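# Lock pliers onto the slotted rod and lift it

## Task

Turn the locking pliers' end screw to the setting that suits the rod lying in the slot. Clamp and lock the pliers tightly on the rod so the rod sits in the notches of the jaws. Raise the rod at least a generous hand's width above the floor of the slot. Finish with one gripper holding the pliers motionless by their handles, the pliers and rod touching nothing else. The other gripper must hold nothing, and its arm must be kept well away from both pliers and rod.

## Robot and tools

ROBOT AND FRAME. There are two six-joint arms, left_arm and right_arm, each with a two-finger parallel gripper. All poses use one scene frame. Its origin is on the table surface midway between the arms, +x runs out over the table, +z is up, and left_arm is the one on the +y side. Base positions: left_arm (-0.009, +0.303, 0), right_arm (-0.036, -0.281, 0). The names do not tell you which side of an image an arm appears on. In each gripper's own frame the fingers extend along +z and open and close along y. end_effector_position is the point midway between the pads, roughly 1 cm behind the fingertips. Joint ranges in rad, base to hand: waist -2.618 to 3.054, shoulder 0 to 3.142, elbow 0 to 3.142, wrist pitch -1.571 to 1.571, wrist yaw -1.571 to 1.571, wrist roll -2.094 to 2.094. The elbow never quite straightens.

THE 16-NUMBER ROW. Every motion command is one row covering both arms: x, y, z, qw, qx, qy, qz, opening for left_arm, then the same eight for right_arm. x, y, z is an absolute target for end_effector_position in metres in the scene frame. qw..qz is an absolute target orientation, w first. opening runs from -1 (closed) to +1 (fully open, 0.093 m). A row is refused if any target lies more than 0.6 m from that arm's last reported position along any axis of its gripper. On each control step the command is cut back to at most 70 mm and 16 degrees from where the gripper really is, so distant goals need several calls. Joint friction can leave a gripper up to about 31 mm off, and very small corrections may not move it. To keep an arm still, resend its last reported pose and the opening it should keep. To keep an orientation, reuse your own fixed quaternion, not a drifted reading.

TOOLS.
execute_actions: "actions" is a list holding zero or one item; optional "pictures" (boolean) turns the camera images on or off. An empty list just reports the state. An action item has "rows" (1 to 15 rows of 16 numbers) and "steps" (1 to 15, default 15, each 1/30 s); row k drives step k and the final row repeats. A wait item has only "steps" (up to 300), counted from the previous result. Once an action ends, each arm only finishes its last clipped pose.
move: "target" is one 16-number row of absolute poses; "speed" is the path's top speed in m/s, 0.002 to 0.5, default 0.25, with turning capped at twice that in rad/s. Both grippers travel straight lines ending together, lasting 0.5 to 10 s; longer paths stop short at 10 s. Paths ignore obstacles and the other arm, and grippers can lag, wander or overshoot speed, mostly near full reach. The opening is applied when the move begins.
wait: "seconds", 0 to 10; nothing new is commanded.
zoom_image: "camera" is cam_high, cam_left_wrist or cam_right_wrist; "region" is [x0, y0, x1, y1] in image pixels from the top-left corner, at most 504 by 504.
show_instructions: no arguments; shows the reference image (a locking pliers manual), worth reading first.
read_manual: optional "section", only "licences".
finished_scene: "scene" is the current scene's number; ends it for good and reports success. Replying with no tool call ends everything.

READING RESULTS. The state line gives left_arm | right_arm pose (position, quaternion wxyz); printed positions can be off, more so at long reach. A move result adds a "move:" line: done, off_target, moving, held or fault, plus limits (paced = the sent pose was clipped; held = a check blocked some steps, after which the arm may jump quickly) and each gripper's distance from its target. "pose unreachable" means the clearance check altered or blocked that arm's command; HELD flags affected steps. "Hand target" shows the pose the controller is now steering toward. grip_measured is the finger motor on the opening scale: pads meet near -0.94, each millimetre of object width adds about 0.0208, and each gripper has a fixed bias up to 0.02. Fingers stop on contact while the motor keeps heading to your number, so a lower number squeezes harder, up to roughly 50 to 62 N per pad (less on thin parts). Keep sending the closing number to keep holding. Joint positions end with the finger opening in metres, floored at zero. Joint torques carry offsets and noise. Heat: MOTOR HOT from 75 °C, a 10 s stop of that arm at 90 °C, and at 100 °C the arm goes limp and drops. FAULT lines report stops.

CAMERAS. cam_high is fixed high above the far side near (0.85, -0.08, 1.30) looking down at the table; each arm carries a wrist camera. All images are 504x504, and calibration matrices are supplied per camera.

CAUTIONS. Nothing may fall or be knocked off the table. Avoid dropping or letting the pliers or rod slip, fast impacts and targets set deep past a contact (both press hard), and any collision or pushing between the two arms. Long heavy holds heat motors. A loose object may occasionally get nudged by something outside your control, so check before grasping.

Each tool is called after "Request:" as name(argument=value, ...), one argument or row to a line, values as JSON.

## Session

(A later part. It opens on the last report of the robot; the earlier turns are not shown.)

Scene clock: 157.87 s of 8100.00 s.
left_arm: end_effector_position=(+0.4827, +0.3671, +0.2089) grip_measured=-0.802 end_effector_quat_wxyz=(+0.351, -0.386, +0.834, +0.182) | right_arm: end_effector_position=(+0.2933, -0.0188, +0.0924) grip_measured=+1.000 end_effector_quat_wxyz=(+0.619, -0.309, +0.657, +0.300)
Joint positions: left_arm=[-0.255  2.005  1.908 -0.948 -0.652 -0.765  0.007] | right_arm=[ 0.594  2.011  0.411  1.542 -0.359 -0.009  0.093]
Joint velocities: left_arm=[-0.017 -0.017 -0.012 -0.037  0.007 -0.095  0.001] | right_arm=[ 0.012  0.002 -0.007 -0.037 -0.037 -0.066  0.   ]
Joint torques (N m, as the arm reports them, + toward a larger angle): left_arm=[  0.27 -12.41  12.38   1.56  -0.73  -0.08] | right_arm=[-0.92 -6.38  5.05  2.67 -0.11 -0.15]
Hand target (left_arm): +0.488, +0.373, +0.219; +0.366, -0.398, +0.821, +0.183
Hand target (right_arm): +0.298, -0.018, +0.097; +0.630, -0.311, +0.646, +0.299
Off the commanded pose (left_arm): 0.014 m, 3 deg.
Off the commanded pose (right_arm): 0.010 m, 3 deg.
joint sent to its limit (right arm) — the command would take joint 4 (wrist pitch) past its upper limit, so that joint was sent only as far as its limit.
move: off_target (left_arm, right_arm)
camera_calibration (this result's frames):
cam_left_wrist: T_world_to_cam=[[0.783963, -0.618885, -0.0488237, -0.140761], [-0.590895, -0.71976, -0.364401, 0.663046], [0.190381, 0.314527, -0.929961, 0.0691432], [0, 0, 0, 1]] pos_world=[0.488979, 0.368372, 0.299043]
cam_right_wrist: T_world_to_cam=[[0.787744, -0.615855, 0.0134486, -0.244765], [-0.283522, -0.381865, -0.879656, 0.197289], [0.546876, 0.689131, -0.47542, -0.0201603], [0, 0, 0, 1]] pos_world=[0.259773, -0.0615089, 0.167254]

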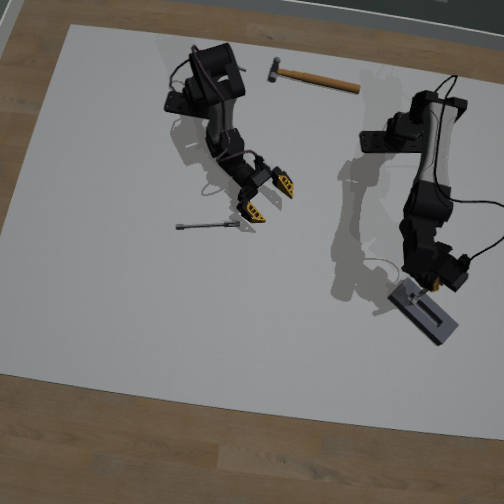

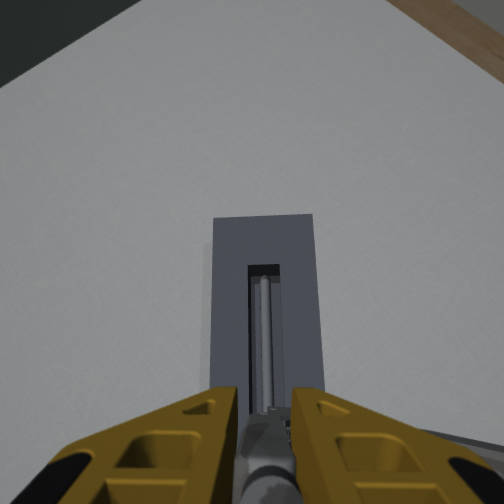

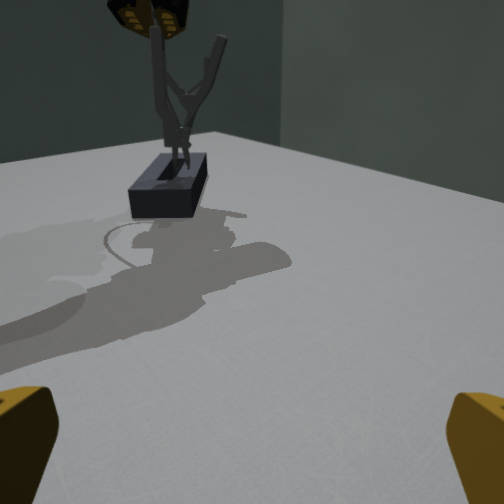

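Request:
move(
  target=[0.497,0.412,0.215,0.366,-0.400,0.821,0.178,-0.82,0.30,0.125,0.13,0.635,-0.310,0.635,0.310,1],
  speed=0.12,
)

Request:
zoom_image(
  camera="cam_right_wrist",
  region=[170,20,340,240],
)

Scene clock: 164.73 s of 8100.00 s.
left_arm: end_effector_position=(+0.4865, +0.4080, +0.2111) grip_measured=-0.802 end_effector_quat_wxyz=(+0.352, -0.396, +0.829, +0.181) | right_arm: end_effector_position=(+0.2962, +0.1210, +0.1304) grip_measured=+1.000 end_effector_quat_wxyz=(+0.637, -0.314, +0.632, +0.309)
Joint positions: left_arm=[-0.159  2.005  1.908 -0.894 -0.607 -0.688  0.007] | right_arm=[ 0.928  2.074  0.813  1.263 -0.047 -0.01   0.093]
Joint velocities: left_arm=[-0.002 -0.002  0.002 -0.11  -0.022  0.037  0.   ] | right_arm=[-0.012 -0.002 -0.017  0.051  0.037 -0.007  0.   ]
Joint torques (N m, as the arm reports them, + toward a larger angle): left_arm=[  0.23 -11.82  11.5    1.95  -0.58   0.12] | right_arm=[ 0.06 -9.14  7.01  2.35 -0.01 -0.1 ]
Hand target (left_arm): +0.496, +0.413, +0.216; +0.367, -0.400, +0.821, +0.180
Hand target (right_arm): +0.299, +0.125, +0.129; +0.636, -0.312, +0.635, +0.308
Off the commanded pose (left_arm): 0.012 m, 2 deg.
Off the commanded pose (right_arm): 0.005 m, 1 deg.
move: off_target (left_arm)
camera_calibration (this result's frames):
cam_left_wrist: T_world_to_cam=[[0.796324, -0.603654, -0.0383326, -0.13278], [-0.573446, -0.733275, -0.365331, 0.692679], [0.192425, 0.312904, -0.930088, 0.0573218], [0, 0, 0, 1]] pos_world=[0.49192, 0.409835, 0.301282]
cam_right_wrist: T_world_to_cam=[[0.7997, -0.599356, 0.0353784, -0.16986], [-0.229605, -0.359736, -0.904363, 0.26944], [0.554762, 0.715096, -0.425296, -0.112096], [0, 0, 0, 1]] pos_world=[0.259888, 0.0752802, 0.202007]

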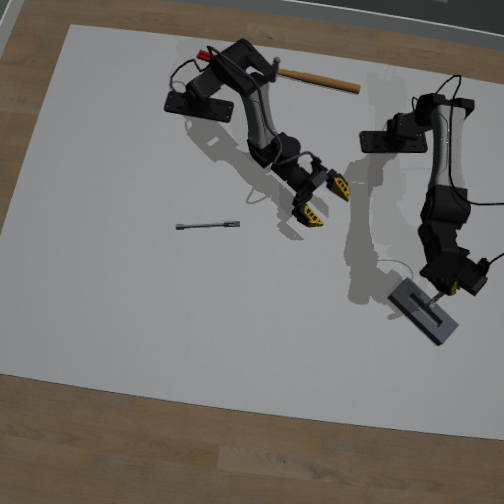

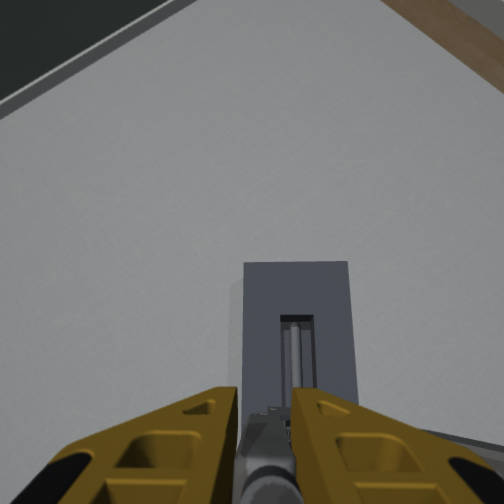

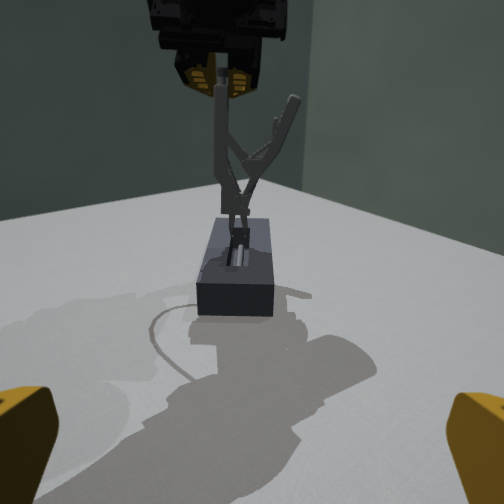

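Region (170, 20, 340, 240) of cam_right_wrist's 504x504 image, scaled by 2.291, with more detail than that image has; it fills the left 389 columns of this view, and the rest is white.

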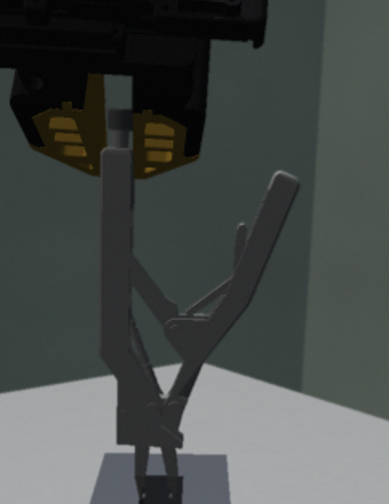

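Request:
move(
  target=[0.497,0.412,0.19,0.366,-0.400,0.821,0.178,-0.82,0.30,0.125,0.13,0.635,-0.310,0.635,0.310,1],
  speed=0.02,
)

Request:
zoom_image(
  camera="cam_right_wrist",
  region=[195,195,285,285],
)

Scene clock: 168.43 s of 8100.00 s.
left_arm: end_effector_position=(+0.4952, +0.4073, +0.2000) grip_measured=-0.802 end_effector_quat_wxyz=(+0.367, -0.398, +0.823, +0.171) | right_arm: end_effector_position=(+0.2964, +0.1209, +0.1291) grip_measured=+1.000 end_effector_quat_wxyz=(+0.635, -0.314, +0.635, +0.308)
Joint positions: left_arm=[-0.159  2.005  1.847 -0.795 -0.601 -0.688  0.007] | right_arm=[ 0.928  2.074  0.813  1.258 -0.046 -0.008  0.093]
Joint velocities: left_arm=[ 0.002 -0.007 -0.012 -0.022 -0.007 -0.007  0.001] | right_arm=[-0.012  0.007  0.007  0.066 -0.007  0.007  0.   ]
Joint torques (N m, as the arm reports them, + toward a larger angle): left_arm=[  0.15 -12.25   7.39   1.98  -0.59   0.08] | right_arm=[-0.16 -9.4   7.24  2.33 -0.02 -0.08]
Hand target (left_arm): +0.497, +0.412, +0.190; +0.366, -0.400, +0.821, +0.178
Hand target (right_arm): +0.300, +0.125, +0.130; +0.635, -0.310, +0.635, +0.310
Off the commanded pose (left_arm): 0.011 m, 1 deg.
Off the commanded pose (right_arm): 0.006 m, 1 deg.
move: off_target (left_arm)
camera_calibration (this result's frames):
cam_left_wrist: T_world_to_cam=[[0.794921, -0.606688, -0.00553369, -0.145228], [-0.561917, -0.732759, -0.383816, 0.690903], [0.228801, 0.308213, -0.923393, 0.0280709], [0, 0, 0, 1]] pos_world=[0.497252, 0.409506, 0.290296]
cam_right_wrist: T_world_to_cam=[[0.799175, -0.600163, 0.0335242, -0.169514], [-0.234235, -0.362299, -0.902149, 0.269659], [0.553582, 0.713122, -0.43012, -0.111435], [0, 0, 0, 1]] pos_world=[0.260323, 0.0754283, 0.201025]

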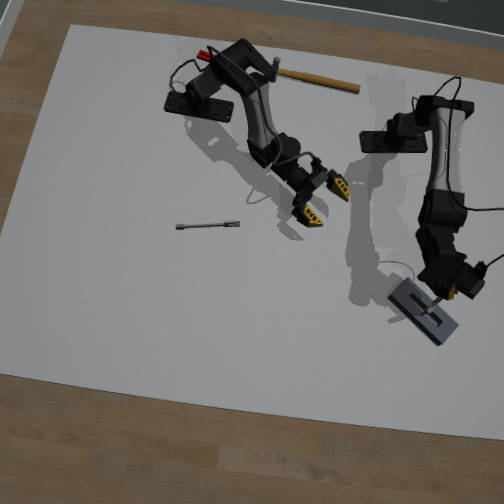

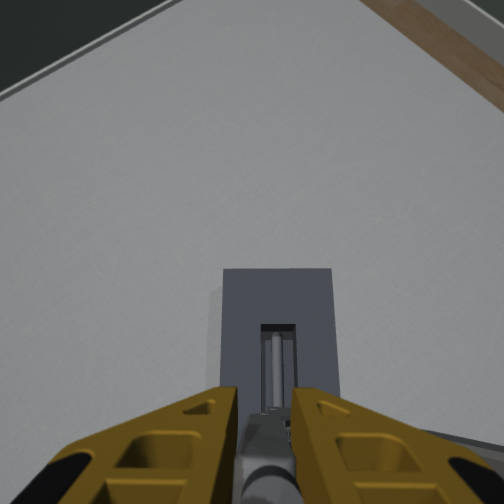

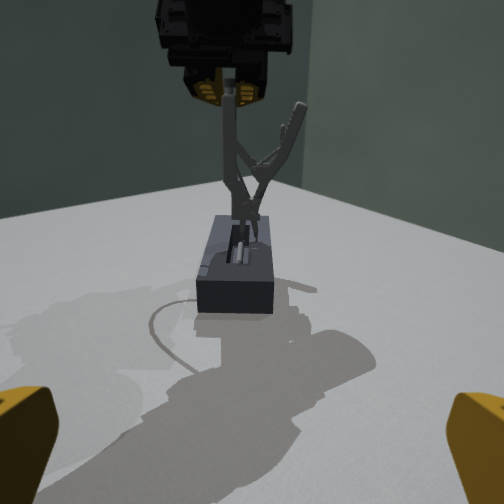

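Region (195, 195, 285, 285) of cam_right_wrist's 504x504 image, scaled by 5.600, with more detail than that image has.

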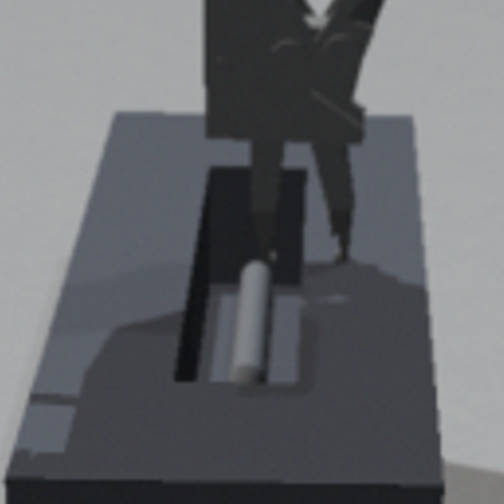

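Request:
move(
  target=[0.486,0.421,0.197,0.366,-0.400,0.821,0.178,-0.82,0.30,0.125,0.13,0.635,-0.310,0.635,0.310,1],
  speed=0.02,
)

Request:
zoom_image(
  camera="cam_right_wrist",
  region=[195,195,285,285],
)

Scene clock: 173.30 s of 8100.00 s.
left_arm: end_effector_position=(+0.4888, +0.4158, +0.1945) grip_measured=-0.802 end_effector_quat_wxyz=(+0.362, -0.398, +0.825, +0.175) | right_arm: end_effector_position=(+0.2964, +0.1209, +0.1291) grip_measured=+1.000 end_effector_quat_wxyz=(+0.635, -0.314, +0.635, +0.308)
Joint positions: left_arm=[-0.14   1.985  1.799 -0.77  -0.593 -0.669  0.007] | right_arm=[ 0.928  2.074  0.813  1.258 -0.046 -0.008  0.093]
Joint velocities: left_arm=[-0.007  0.002 -0.002 -0.022  0.007 -0.081  0.001] | right_arm=[-0.007 -0.007 -0.002 -0.037  0.007  0.125  0.   ]
Joint torques (N m, as the arm reports them, + toward a larger angle): left_arm=[  0.3  -14.68   7.63   1.83  -0.54   0.12] | right_arm=[-0.15 -9.4   7.28  2.33 -0.02 -0.05]
Hand target (left_arm): +0.486, +0.421, +0.197; +0.366, -0.400, +0.821, +0.178
Hand target (right_arm): +0.300, +0.125, +0.130; +0.636, -0.310, +0.635, +0.310
Off the commanded pose (left_arm): 0.006 m, 1 deg.
Off the commanded pose (right_arm): 0.006 m, 0 deg.
move: done
camera_calibration (this result's frames):
cam_left_wrist: T_world_to_cam=[[0.795969, -0.605108, -0.0166945, -0.134017], [-0.565179, -0.733003, -0.378522, 0.692118], [0.21681, 0.310727, -0.925442, 0.0270619], [0, 0, 0, 1]] pos_world=[0.491976, 0.417821, 0.284789]
cam_right_wrist: T_world_to_cam=[[0.799184, -0.600172, 0.033143, -0.169466], [-0.234508, -0.362088, -0.902163, 0.269716], [0.553454, 0.713222, -0.43012, -0.111409], [0, 0, 0, 1]] pos_world=[0.260345, 0.0754115, 0.201025]

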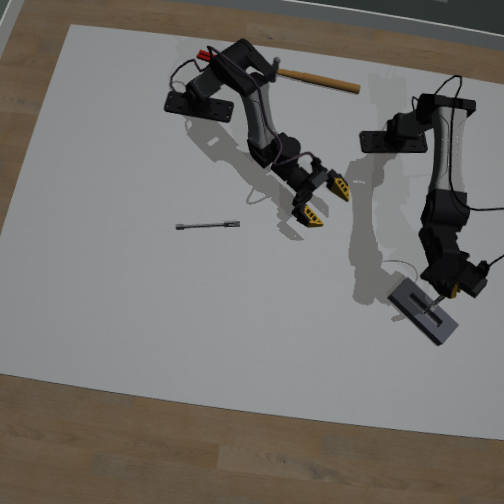

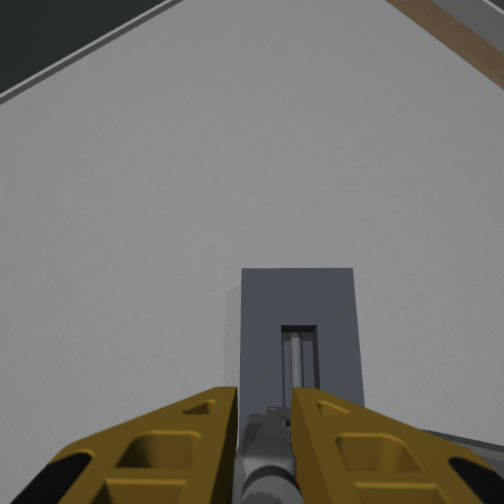

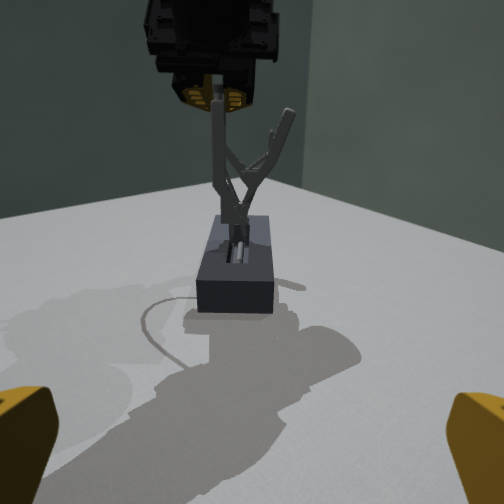

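Region (195, 195, 285, 285) of cam_right_wrist's 504x504 image, scaled by 5.600, with more detail than that image has.

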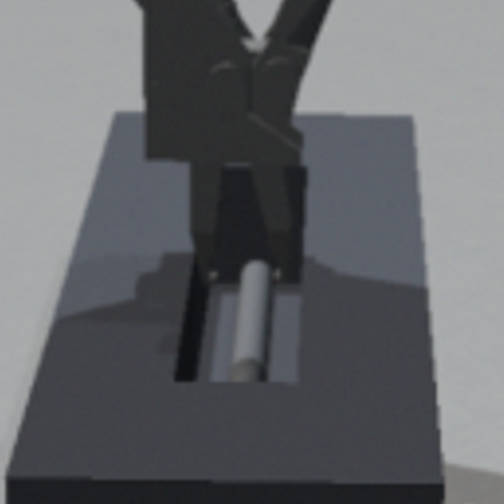

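Request:
move(
  target=[0.487,0.419,0.178,0.366,-0.400,0.821,0.178,-0.82,0.30,0.125,0.13,0.635,-0.310,0.635,0.310,1],
  speed=0.015,
)

Request:
zoom_image(
  camera="cam_right_wrist",
  region=[195,195,285,285],
)

Scene clock: 177.70 s of 8100.00 s.
left_arm: end_effector_position=(+0.4887, +0.4146, +0.1769) grip_measured=-0.802 end_effector_quat_wxyz=(+0.359, -0.396, +0.828, +0.172) | right_arm: end_effector_position=(+0.2964, +0.1209, +0.1290) grip_measured=+1.000 end_effector_quat_wxyz=(+0.635, -0.314, +0.635, +0.308)
Joint positions: left_arm=[-0.14   1.985  1.735 -0.711 -0.585 -0.668  0.007] | right_arm=[ 0.928  2.074  0.813  1.257 -0.046 -0.008  0.093]
Joint velocities: left_arm=[ 0.002  0.007 -0.007  0.007  0.007  0.022  0.   ] | right_arm=[ 0.007 -0.007  0.002  0.022 -0.037 -0.007  0.   ]
Joint torques (N m, as the arm reports them, + toward a larger angle): left_arm=[ -0.11 -14.29   7.45   1.94  -0.65   0.05] | right_arm=[-0.1  -9.4   7.24  2.35 -0.02 -0.05]
Hand target (left_arm): +0.487, +0.419, +0.178; +0.366, -0.400, +0.821, +0.178
Hand target (right_arm): +0.300, +0.125, +0.130; +0.635, -0.310, +0.635, +0.310
Off the commanded pose (left_arm): 0.005 m, 1 deg.
Off the commanded pose (right_arm): 0.006 m, 0 deg.
move: done
camera_calibration (this result's frames):
cam_left_wrist: T_world_to_cam=[[0.792489, -0.609646, -0.0171032, -0.131303], [-0.571462, -0.732473, -0.370019, 0.685852], [0.213053, 0.30301, -0.928867, 0.0168863], [0, 0, 0, 1]] pos_world=[0.492397, 0.417203, 0.267218]
cam_right_wrist: T_world_to_cam=[[0.799192, -0.600162, 0.0331197, -0.169464], [-0.234731, -0.36235, -0.902, 0.269709], [0.553347, 0.713097, -0.430464, -0.111358], [0, 0, 0, 1]] pos_world=[0.260362, 0.0754322, 0.200955]

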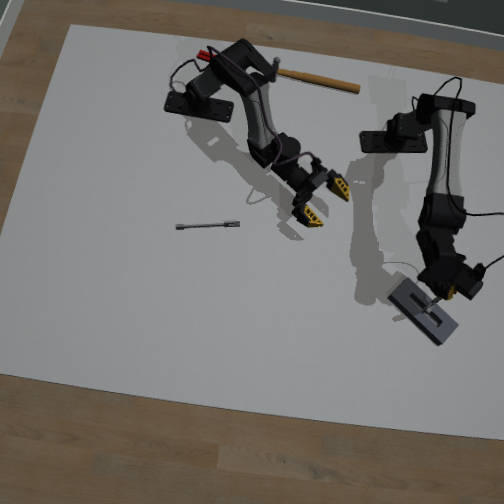

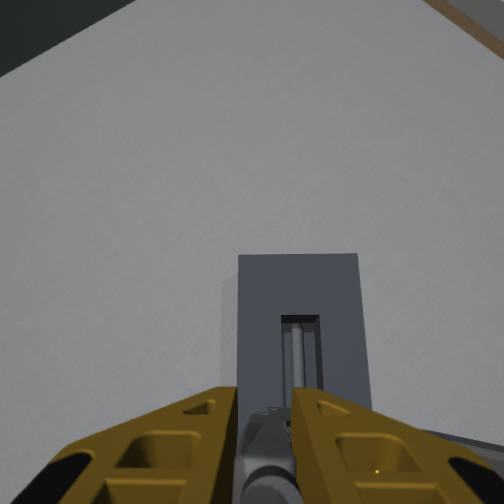

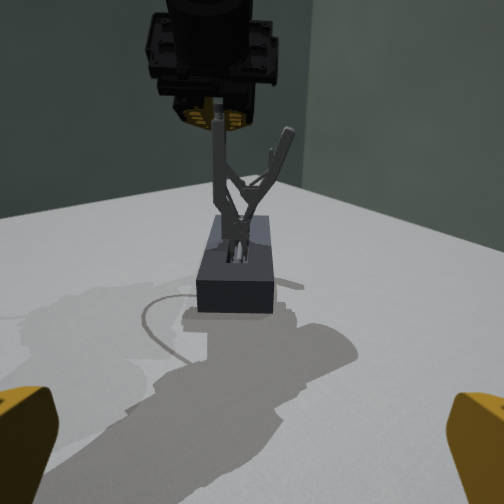

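Region (195, 195, 285, 285) of cam_right_wrist's 504x504 image, scaled by 5.600, with more detail than that image has.

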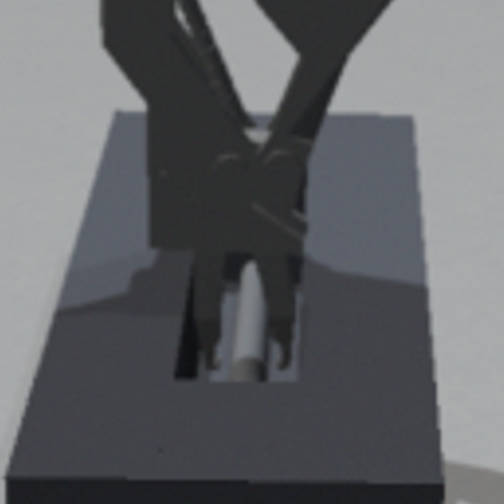

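Astride. Continue down.

Request:
move(
  target=[0.487,0.419,0.163,0.366,-0.400,0.821,0.178,-0.82,0.30,0.125,0.13,0.635,-0.310,0.635,0.310,1],
  speed=0.012,
)

Request:
zoom_image(
  camera="cam_right_wrist",
  region=[195,195,285,285],
)

Scene clock: 181.37 s of 8100.00 s.
left_arm: end_effector_position=(+0.4894, +0.4167, +0.1723) grip_measured=-0.802 end_effector_quat_wxyz=(+0.369, -0.399, +0.821, +0.175) | right_arm: end_effector_position=(+0.2964, +0.1209, +0.1290) grip_measured=+1.000 end_effector_quat_wxyz=(+0.635, -0.314, +0.635, +0.308)
Joint positions: left_arm=[-0.14   1.978  1.692 -0.655 -0.6   -0.668  0.007] | right_arm=[ 0.928  2.074  0.813  1.257 -0.046 -0.008  0.093]
Joint velocities: left_arm=[-0.017  0.002 -0.007  0.022  0.007 -0.007  0.   ] | right_arm=[-0.002 -0.012  0.002  0.037  0.007 -0.095  0.   ]
Joint torques (N m, as the arm reports them, + toward a larger angle): left_arm=[  0.05 -13.35   6.19   1.99  -0.46   0.02] | right_arm=[-0.14 -9.38  7.26  2.35 -0.01 -0.05]
Hand target (left_arm): +0.487, +0.419, +0.163; +0.366, -0.400, +0.821, +0.178
Hand target (right_arm): +0.300, +0.125, +0.130; +0.635, -0.310, +0.635, +0.310
Off the commanded pose (left_arm): 0.010 m, 0 deg.
Off the commanded pose (right_arm): 0.006 m, 0 deg.
move: done
camera_calibration (this result's frames):
cam_left_wrist: T_world_to_cam=[[0.798123, -0.602422, -0.00936369, -0.137717], [-0.557455, -0.732474, -0.390801, 0.682839], [0.228568, 0.317127, -0.920427, -0.00315573], [0, 0, 0, 1]] pos_world=[0.491288, 0.418199, 0.26266]
cam_right_wrist: T_world_to_cam=[[0.799192, -0.600162, 0.0331197, -0.169464], [-0.234731, -0.36235, -0.902, 0.269709], [0.553347, 0.713097, -0.430464, -0.111358], [0, 0, 0, 1]] pos_world=[0.260362, 0.0754322, 0.200955]

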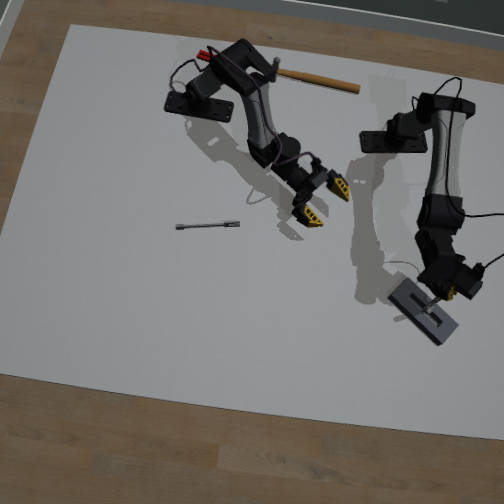

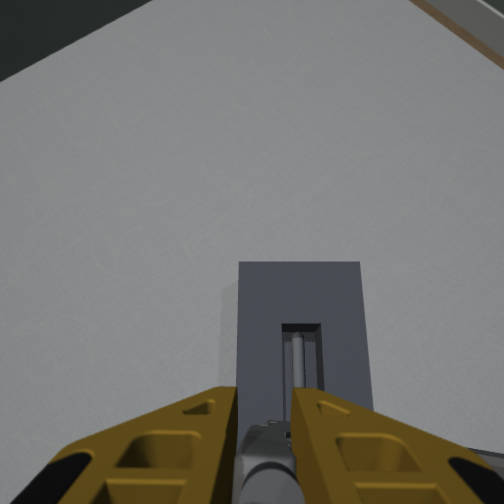

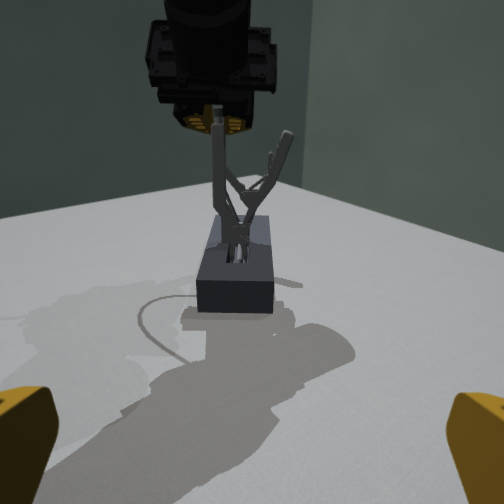

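Region (195, 195, 285, 285) of cam_right_wrist's 504x504 image, scaled by 5.600, with more detail than that image has.

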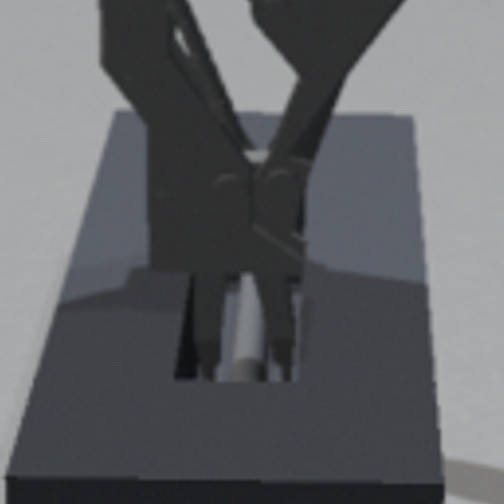

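Request:
zoom_image(
  camera="cam_high",
  region=[380,260,480,350],
)

Region (380, 260, 480, 350) of cam_high's 504x504 image, scaled by 5.040, with more detail than that image has; it fills the top 454 rows of this view, and the rest is white.

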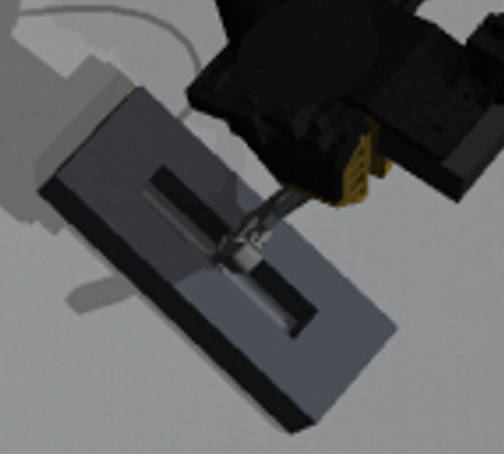

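Request:
move(
  target=[0.488,0.418,0.168,0.366,-0.400,0.821,0.178,-0.5,0.30,0.125,0.13,0.635,-0.310,0.635,0.310,1],
  speed=0.012,
)

Request:
zoom_image(
  camera="cam_right_wrist",
  region=[160,90,320,290],
)

Scene clock: 186.27 s of 8100.00 s.
left_arm: end_effector_position=(+0.4895, +0.4168, +0.1723) grip_measured=-0.501 end_effector_quat_wxyz=(+0.369, -0.399, +0.821, +0.175) | right_arm: end_effector_position=(+0.2964, +0.1209, +0.1290) grip_measured=+1.000 end_effector_quat_wxyz=(+0.635, -0.314, +0.635, +0.308)
Joint positions: left_arm=[-0.14   1.978  1.692 -0.654 -0.6   -0.668  0.021] | right_arm=[ 0.928  2.074  0.813  1.257 -0.046 -0.008  0.093]
Joint velocities: left_arm=[ 0.002 -0.007 -0.022  0.037 -0.081  0.037 -0.   ] | right_arm=[ 0.007 -0.007 -0.002 -0.007 -0.051 -0.022  0.   ]
Joint torques (N m, as the arm reports them, + toward a larger angle): left_arm=[ -0.32 -13.11   8.32   1.76  -0.52   0.05] | right_arm=[-0.14 -9.36  7.23  2.33 -0.02 -0.06]
Hand target (left_arm): +0.488, +0.418, +0.168; +0.366, -0.400, +0.821, +0.178
Hand target (right_arm): +0.300, +0.125, +0.130; +0.635, -0.310, +0.635, +0.310
Off the commanded pose (left_arm): 0.005 m, 0 deg.
Off the commanded pose (right_arm): 0.006 m, 0 deg.
move: done
camera_calibration (this result's frames):
cam_left_wrist: T_world_to_cam=[[0.798265, -0.602239, -0.00896634, -0.13798], [-0.556996, -0.732468, -0.391466, 0.682837], [0.229188, 0.317488, -0.920149, -0.00367247], [0, 0, 0, 1]] pos_world=[0.491324, 0.418226, 0.262691]
cam_right_wrist: T_world_to_cam=[[0.799192, -0.600162, 0.0331197, -0.169464], [-0.234731, -0.36235, -0.902, 0.269709], [0.553347, 0.713097, -0.430464, -0.111358], [0, 0, 0, 1]] pos_world=[0.260362, 0.0754322, 0.200955]

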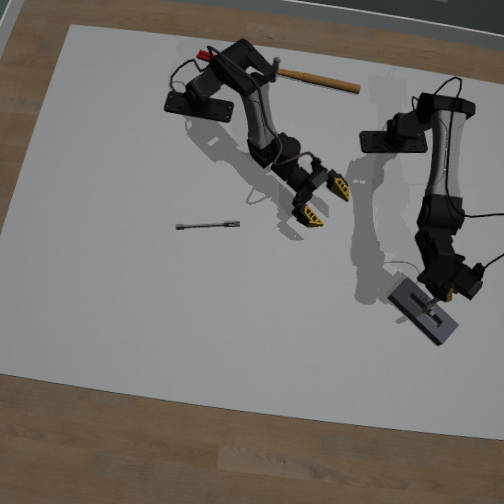

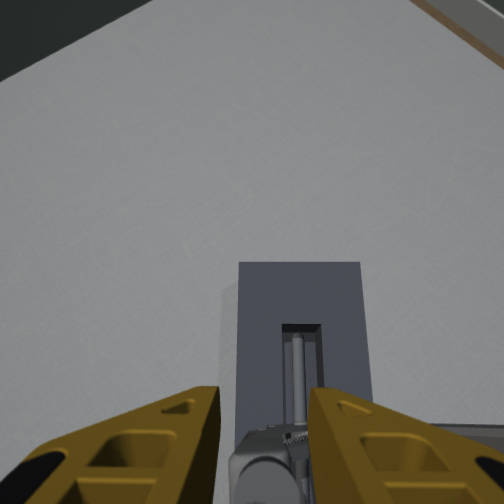

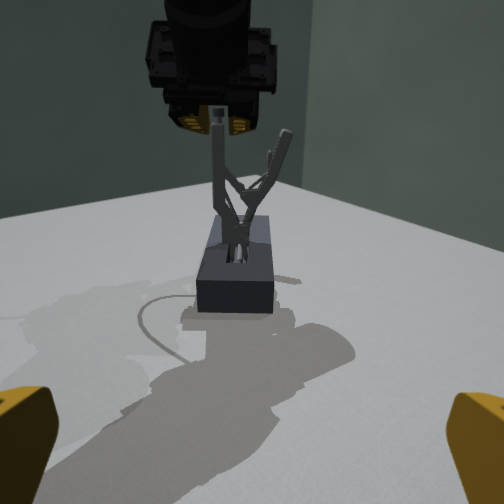

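Region (160, 90, 320, 290) of cam_right_wrist's 504x504 image, scaled by 2.520, with more detail than that image has; it fills the left 403 columns of this view, and the rest is white.

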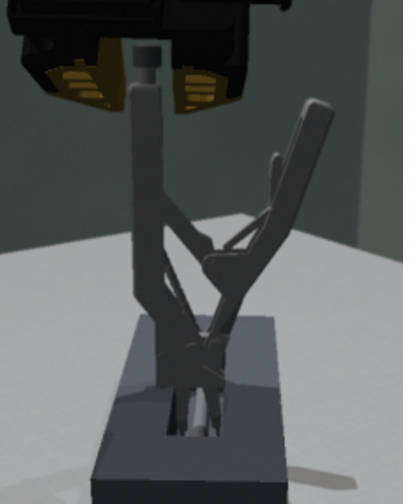

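Request:
move(
  target=[0.485,0.413,0.23,0.366,-0.400,0.821,0.178,-0.5,0.30,0.125,0.13,0.635,-0.310,0.635,0.310,1],
  speed=0.05,
)

Request:
move(
  target=[0.515,0.392,0.225,0.366,-0.400,0.821,0.178,1,0.30,0.125,0.13,0.635,-0.310,0.635,0.310,1],
  speed=0.05,
)

Scene clock: 191.77 s of 8100.00 s.
left_arm: end_effector_position=(+0.4822, +0.4170, +0.2228) grip_measured=-0.501 end_effector_quat_wxyz=(+0.360, -0.399, +0.824, +0.180) | right_arm: end_effector_position=(+0.2964, +0.1209, +0.1290) grip_measured=+1.000 end_effector_quat_wxyz=(+0.635, -0.314, +0.635, +0.308)
Joint positions: left_arm=[-0.14   1.978  1.903 -0.888 -0.604 -0.672  0.021] | right_arm=[ 0.928  2.074  0.813  1.257 -0.046 -0.008  0.093]
Joint velocities: left_arm=[ 0.007  0.017  0.002 -0.007 -0.007 -0.066  0.   ] | right_arm=[-0.002  0.017 -0.002 -0.007  0.066  0.007  0.   ]
Joint torques (N m, as the arm reports them, + toward a larger angle): left_arm=[ -0.92 -13.04  11.74   1.49  -0.54  -0.08] | right_arm=[-0.19 -9.36  7.19  2.33 -0.03 -0.05]
Hand target (left_arm): +0.484, +0.413, +0.230; +0.366, -0.400, +0.821, +0.178
Hand target (right_arm): +0.300, +0.125, +0.130; +0.635, -0.310, +0.635, +0.310
Off the commanded pose (left_arm): 0.009 m, 1 deg.
Off the commanded pose (right_arm): 0.006 m, 0 deg.
move: done
camera_calibration (this result's frames):
cam_left_wrist: T_world_to_cam=[[0.80064, -0.598595, -0.0256842, -0.130491], [-0.56166, -0.734933, -0.380016, 0.699387], [0.208599, 0.318682, -0.924623, 0.0547961], [0, 0, 0, 1]] pos_world=[0.485863, 0.418428, 0.313092]
cam_right_wrist: T_world_to_cam=[[0.799192, -0.600162, 0.0331197, -0.169464], [-0.234731, -0.36235, -0.902, 0.269709], [0.553347, 0.713097, -0.430464, -0.111358], [0, 0, 0, 1]] pos_world=[0.260362, 0.0754322, 0.200955]

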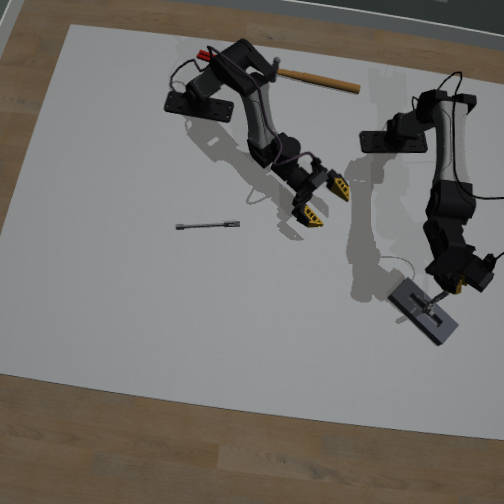

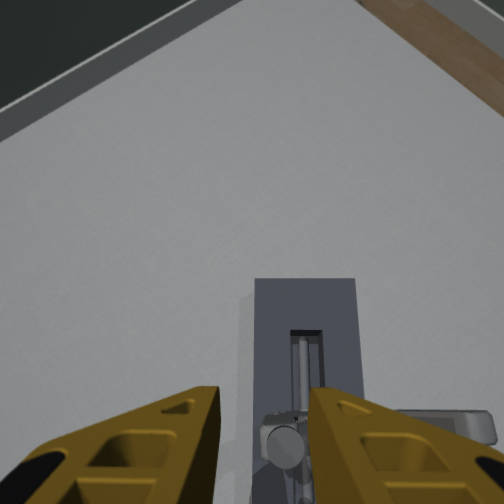

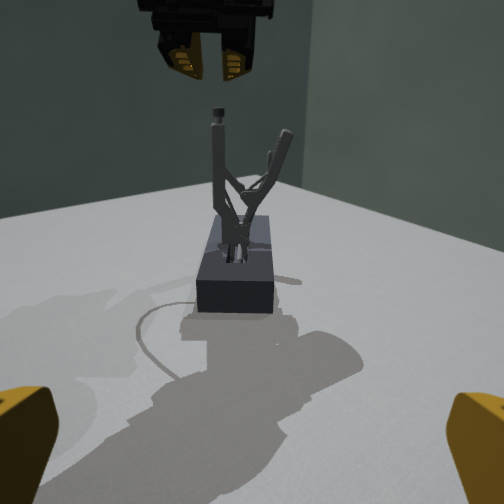

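Scene clock: 192.90 s of 8100.00 s.
left_arm: end_effector_position=(+0.5127, +0.3949, +0.2262) grip_measured=+1.000 end_effector_quat_wxyz=(+0.368, -0.399, +0.822, +0.175) | right_arm: end_effector_position=(+0.2964, +0.1209, +0.1290) grip_measured=+1.000 end_effector_quat_wxyz=(+0.635, -0.314, +0.635, +0.308)
Joint positions: left_arm=[-0.191  2.115  2.117 -0.974 -0.628 -0.719  0.093] | right_arm=[ 0.928  2.074  0.813  1.257 -0.046 -0.008  0.093]
Joint velocities: left_arm=[ 0.002 -0.022  0.027 -0.022  0.022 -0.081  0.   ] | right_arm=[-0.002 -0.002  0.007  0.007  0.037  0.066  0.   ]
Joint torques (N m, as the arm reports them, + toward a larger angle): left_arm=[ -0.86 -12.65  11.58   1.5   -0.53  -0.07] | right_arm=[-0.15 -9.36  7.23  2.34 -0.02 -0.06]
Hand target (left_arm): +0.515, +0.392, +0.225; +0.366, -0.400, +0.821, +0.177
Hand target (right_arm): +0.300, +0.125, +0.130; +0.635, -0.310, +0.635, +0.310
Off the commanded pose (left_arm): 0.004 m, 0 deg.
Off the commanded pose (right_arm): 0.006 m, 0 deg.
move: done
camera_calibration (this result's frames):
cam_left_wrist: T_world_to_cam=[[0.797784, -0.602865, -0.00969032, -0.168509], [-0.558411, -0.732704, -0.389, 0.701066], [0.227415, 0.315749, -0.921187, 0.04941], [0, 0, 0, 1]] pos_world=[0.51468, 0.396485, 0.316598]
cam_right_wrist: T_world_to_cam=[[0.799192, -0.600162, 0.0331197, -0.169464], [-0.234731, -0.36235, -0.902, 0.269709], [0.553347, 0.713097, -0.430464, -0.111358], [0, 0, 0, 1]] pos_world=[0.260362, 0.0754322, 0.200955]

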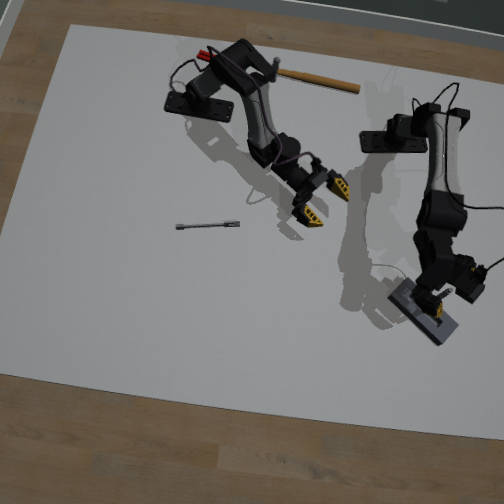

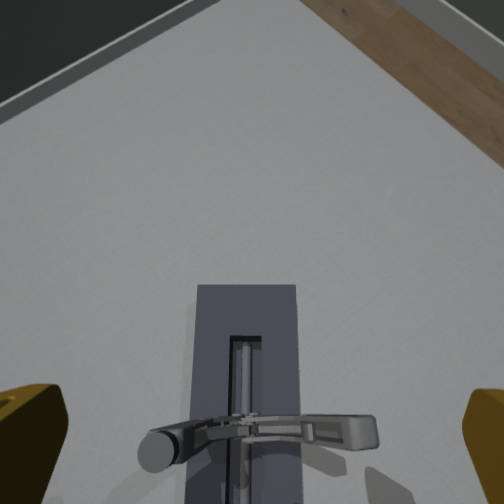

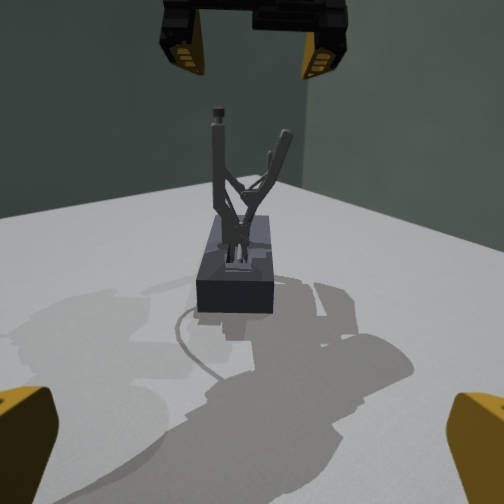

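Request:
move(
  target=[0.511,0.392,0.152,0.366,-0.400,0.821,0.178,1,0.30,0.125,0.13,0.635,-0.310,0.635,0.310,1],
  speed=0.04,
)

Scene clock: 198.43 s of 8100.00 s.
left_arm: end_effector_position=(+0.5145, +0.3952, +0.1548) grip_measured=+1.000 end_effector_quat_wxyz=(+0.364, -0.400, +0.822, +0.178) | right_arm: end_effector_position=(+0.2964, +0.1209, +0.1290) grip_measured=+1.000 end_effector_quat_wxyz=(+0.635, -0.314, +0.635, +0.308)
Joint positions: left_arm=[-0.191  2.101  1.815 -0.697 -0.63  -0.723  0.093] | right_arm=[ 0.928  2.074  0.813  1.257 -0.046 -0.008  0.093]
Joint velocities: left_arm=[ 0.002 -0.002  0.002  0.022 -0.007  0.007  0.   ] | right_arm=[ 0.022  0.007 -0.002  0.037  0.007  0.066  0.   ]
Joint torques (N m, as the arm reports them, + toward a larger angle): left_arm=[ -0.96 -15.36   6.68   1.72  -0.55  -0.07] | right_arm=[-0.13 -9.35  7.18  2.32 -0.03 -0.05]
Hand target (left_arm): +0.512, +0.392, +0.152; +0.366, -0.400, +0.821, +0.178
Hand target (right_arm): +0.300, +0.125, +0.130; +0.635, -0.310, +0.635, +0.310
Off the commanded pose (left_arm): 0.006 m, 0 deg.
Off the commanded pose (right_arm): 0.006 m, 0 deg.
move: done
camera_calibration (this result's frames):
cam_left_wrist: T_world_to_cam=[[0.800095, -0.599621, -0.0174072, -0.171756], [-0.558993, -0.734728, -0.38432, 0.674945], [0.217656, 0.317223, -0.923036, -0.0121793], [0, 0, 0, 1]] pos_world=[0.517362, 0.396776, 0.245163]
cam_right_wrist: T_world_to_cam=[[0.799192, -0.600162, 0.0331197, -0.169464], [-0.234731, -0.36235, -0.902, 0.269709], [0.553347, 0.713097, -0.430464, -0.111358], [0, 0, 0, 1]] pos_world=[0.260362, 0.0754322, 0.200955]

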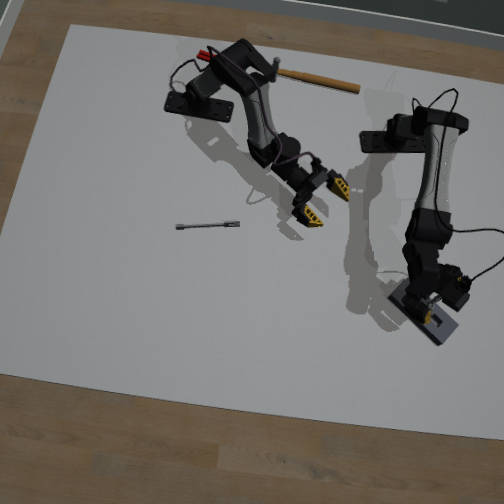

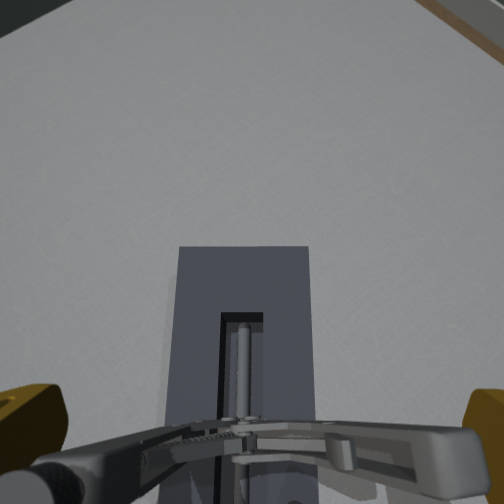

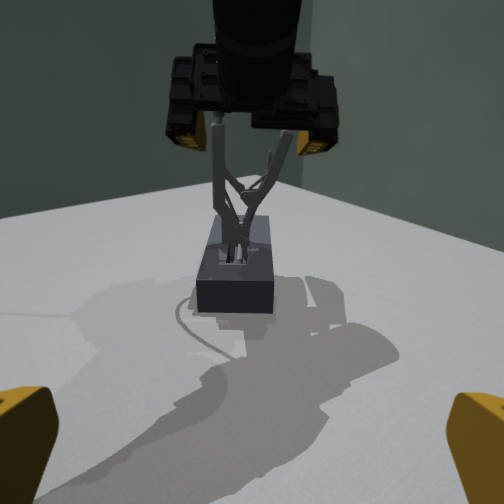

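Request:
move(
  target=[0.503,0.399,0.146,0.366,-0.400,0.821,0.178,0.65,0.30,0.125,0.13,0.635,-0.310,0.635,0.310,1],
  speed=0.015,
)

Scene clock: 201.90 s of 8100.00 s.
left_arm: end_effector_position=(+0.5116, +0.3956, +0.1563) grip_measured=+0.656 end_effector_quat_wxyz=(+0.381, -0.403, +0.814, +0.170) | right_arm: end_effector_position=(+0.2964, +0.1209, +0.1290) grip_measured=+1.000 end_effector_quat_wxyz=(+0.635, -0.314, +0.635, +0.308)
Joint positions: left_arm=[-0.191  2.061  1.739 -0.62  -0.633 -0.722  0.077] | right_arm=[ 0.928  2.074  0.813  1.257 -0.046 -0.008  0.093]
Joint velocities: left_arm=[ 0.007  0.012 -0.002  0.022  0.051 -0.007  0.001] | right_arm=[ 0.002 -0.012 -0.007 -0.081  0.007 -0.037  0.   ]
Joint torques (N m, as the arm reports them, + toward a larger angle): left_arm=[  0.31 -14.65   6.22   1.54  -0.46   0.12] | right_arm=[-0.11 -9.37  7.23  2.33 -0.03 -0.06]
Hand target (left_arm): +0.503, +0.399, +0.146; +0.366, -0.400, +0.821, +0.178
Hand target (right_arm): +0.300, +0.125, +0.130; +0.635, -0.310, +0.635, +0.310
Off the commanded pose (left_arm): 0.014 m, 2 deg.
Off the commanded pose (right_arm): 0.006 m, 0 deg.
move: off_target (left_arm)
camera_calibration (this result's frames):
cam_left_wrist: T_world_to_cam=[[0.800629, -0.599002, 0.0137748, -0.174531], [-0.542355, -0.734302, -0.40823, 0.669212], [0.254646, 0.31937, -0.912775, -0.0317157], [0, 0, 0, 1]] pos_world=[0.510761, 0.396988, 0.246647]
cam_right_wrist: T_world_to_cam=[[0.799192, -0.600162, 0.0331197, -0.169464], [-0.234731, -0.36235, -0.902, 0.269709], [0.553347, 0.713097, -0.430464, -0.111358], [0, 0, 0, 1]] pos_world=[0.260362, 0.0754322, 0.200955]

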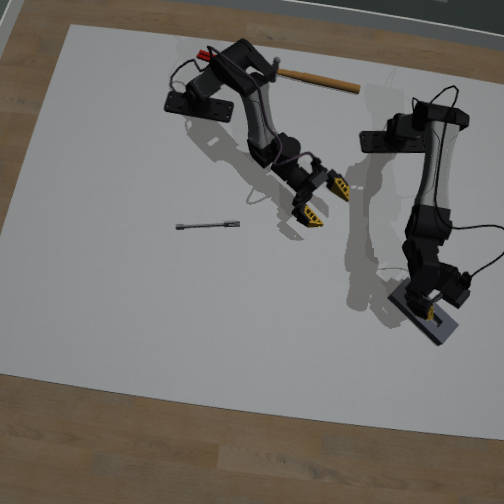

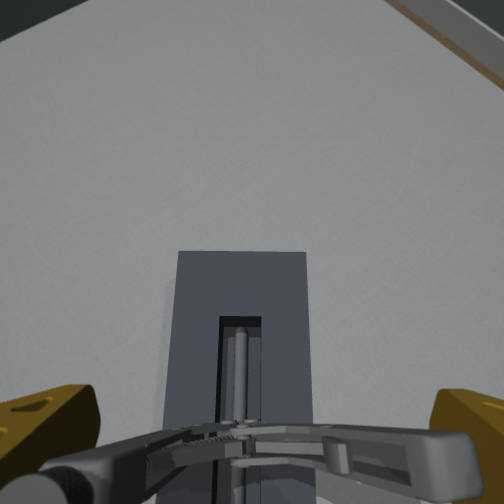

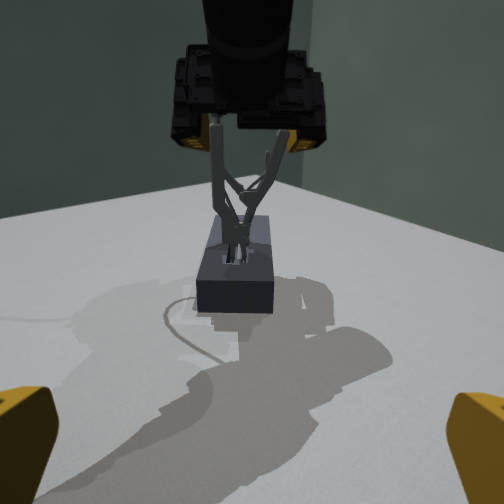

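Request:
move(
  target=[0.495,0.398,0.15,0.366,-0.400,0.821,0.178,0.7,0.30,0.125,0.13,0.635,-0.310,0.635,0.310,1],
  speed=0.015,
)

Scene clock: 206.13 s of 8100.00 s.
left_arm: end_effector_position=(+0.5074, +0.3933, +0.1568) grip_measured=+0.701 end_effector_quat_wxyz=(+0.381, -0.402, +0.817, +0.161) | right_arm: end_effector_position=(+0.2964, +0.1209, +0.1290) grip_measured=+1.000 end_effector_quat_wxyz=(+0.635, -0.314, +0.635, +0.308)
Joint positions: left_arm=[-0.191  2.034  1.704 -0.605 -0.615 -0.721  0.079] | right_arm=[ 0.928  2.074  0.813  1.257 -0.046 -0.008  0.093]
Joint velocities: left_arm=[-0.007 -0.007 -0.012 -0.022  0.037 -0.066  0.   ] | right_arm=[ 0.002 -0.002 -0.017 -0.007 -0.022  0.007  0.   ]
Joint torques (N m, as the arm reports them, + toward a larger angle): left_arm=[  0.15 -15.11   6.3    1.45  -0.64   0.12] | right_arm=[-0.13 -9.35  7.23  2.34 -0.02 -0.06]
Hand target (left_arm): +0.496, +0.398, +0.150; +0.366, -0.400, +0.821, +0.178
Hand target (right_arm): +0.300, +0.125, +0.130; +0.635, -0.310, +0.635, +0.310
Off the commanded pose (left_arm): 0.015 m, 3 deg.
Off the commanded pose (right_arm): 0.006 m, 0 deg.
move: off_target (left_arm)
camera_calibration (this result's frames):
cam_left_wrist: T_world_to_cam=[[0.793945, -0.607385, 0.0271094, -0.167979], [-0.547816, -0.733996, -0.401432, 0.667021], [0.263722, 0.303864, -0.915487, -0.0274871], [0, 0, 0, 1]] pos_world=[0.50602, 0.395916, 0.247154]
cam_right_wrist: T_world_to_cam=[[0.799192, -0.600162, 0.0331197, -0.169464], [-0.234731, -0.36235, -0.902, 0.269709], [0.553347, 0.713097, -0.430464, -0.111358], [0, 0, 0, 1]] pos_world=[0.260362, 0.0754322, 0.200955]

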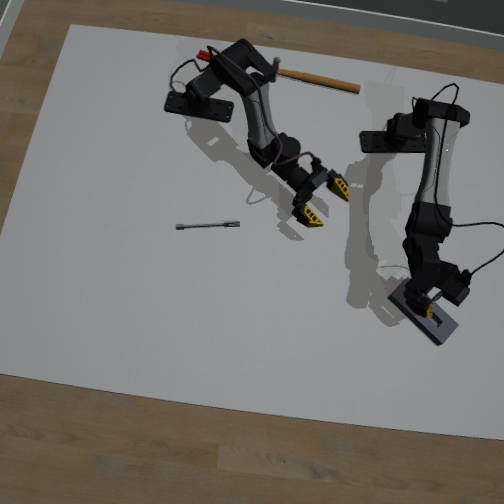

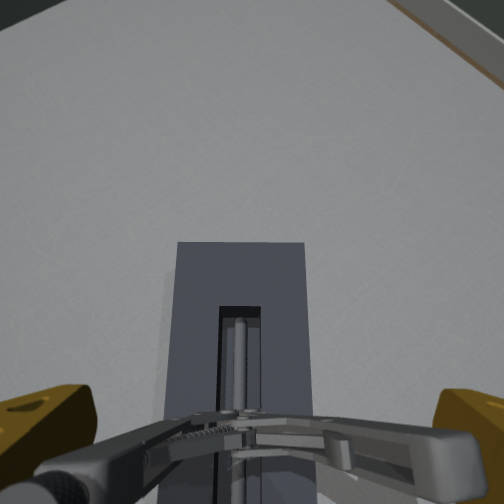

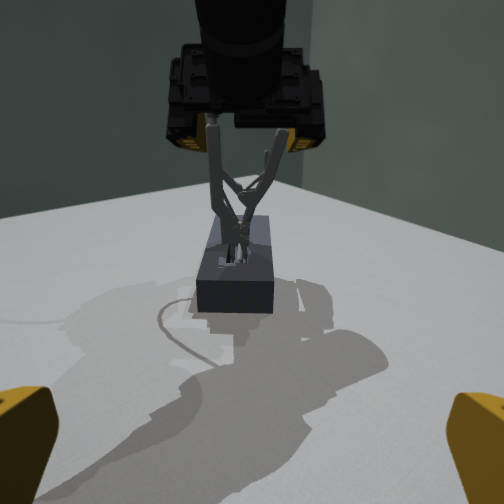

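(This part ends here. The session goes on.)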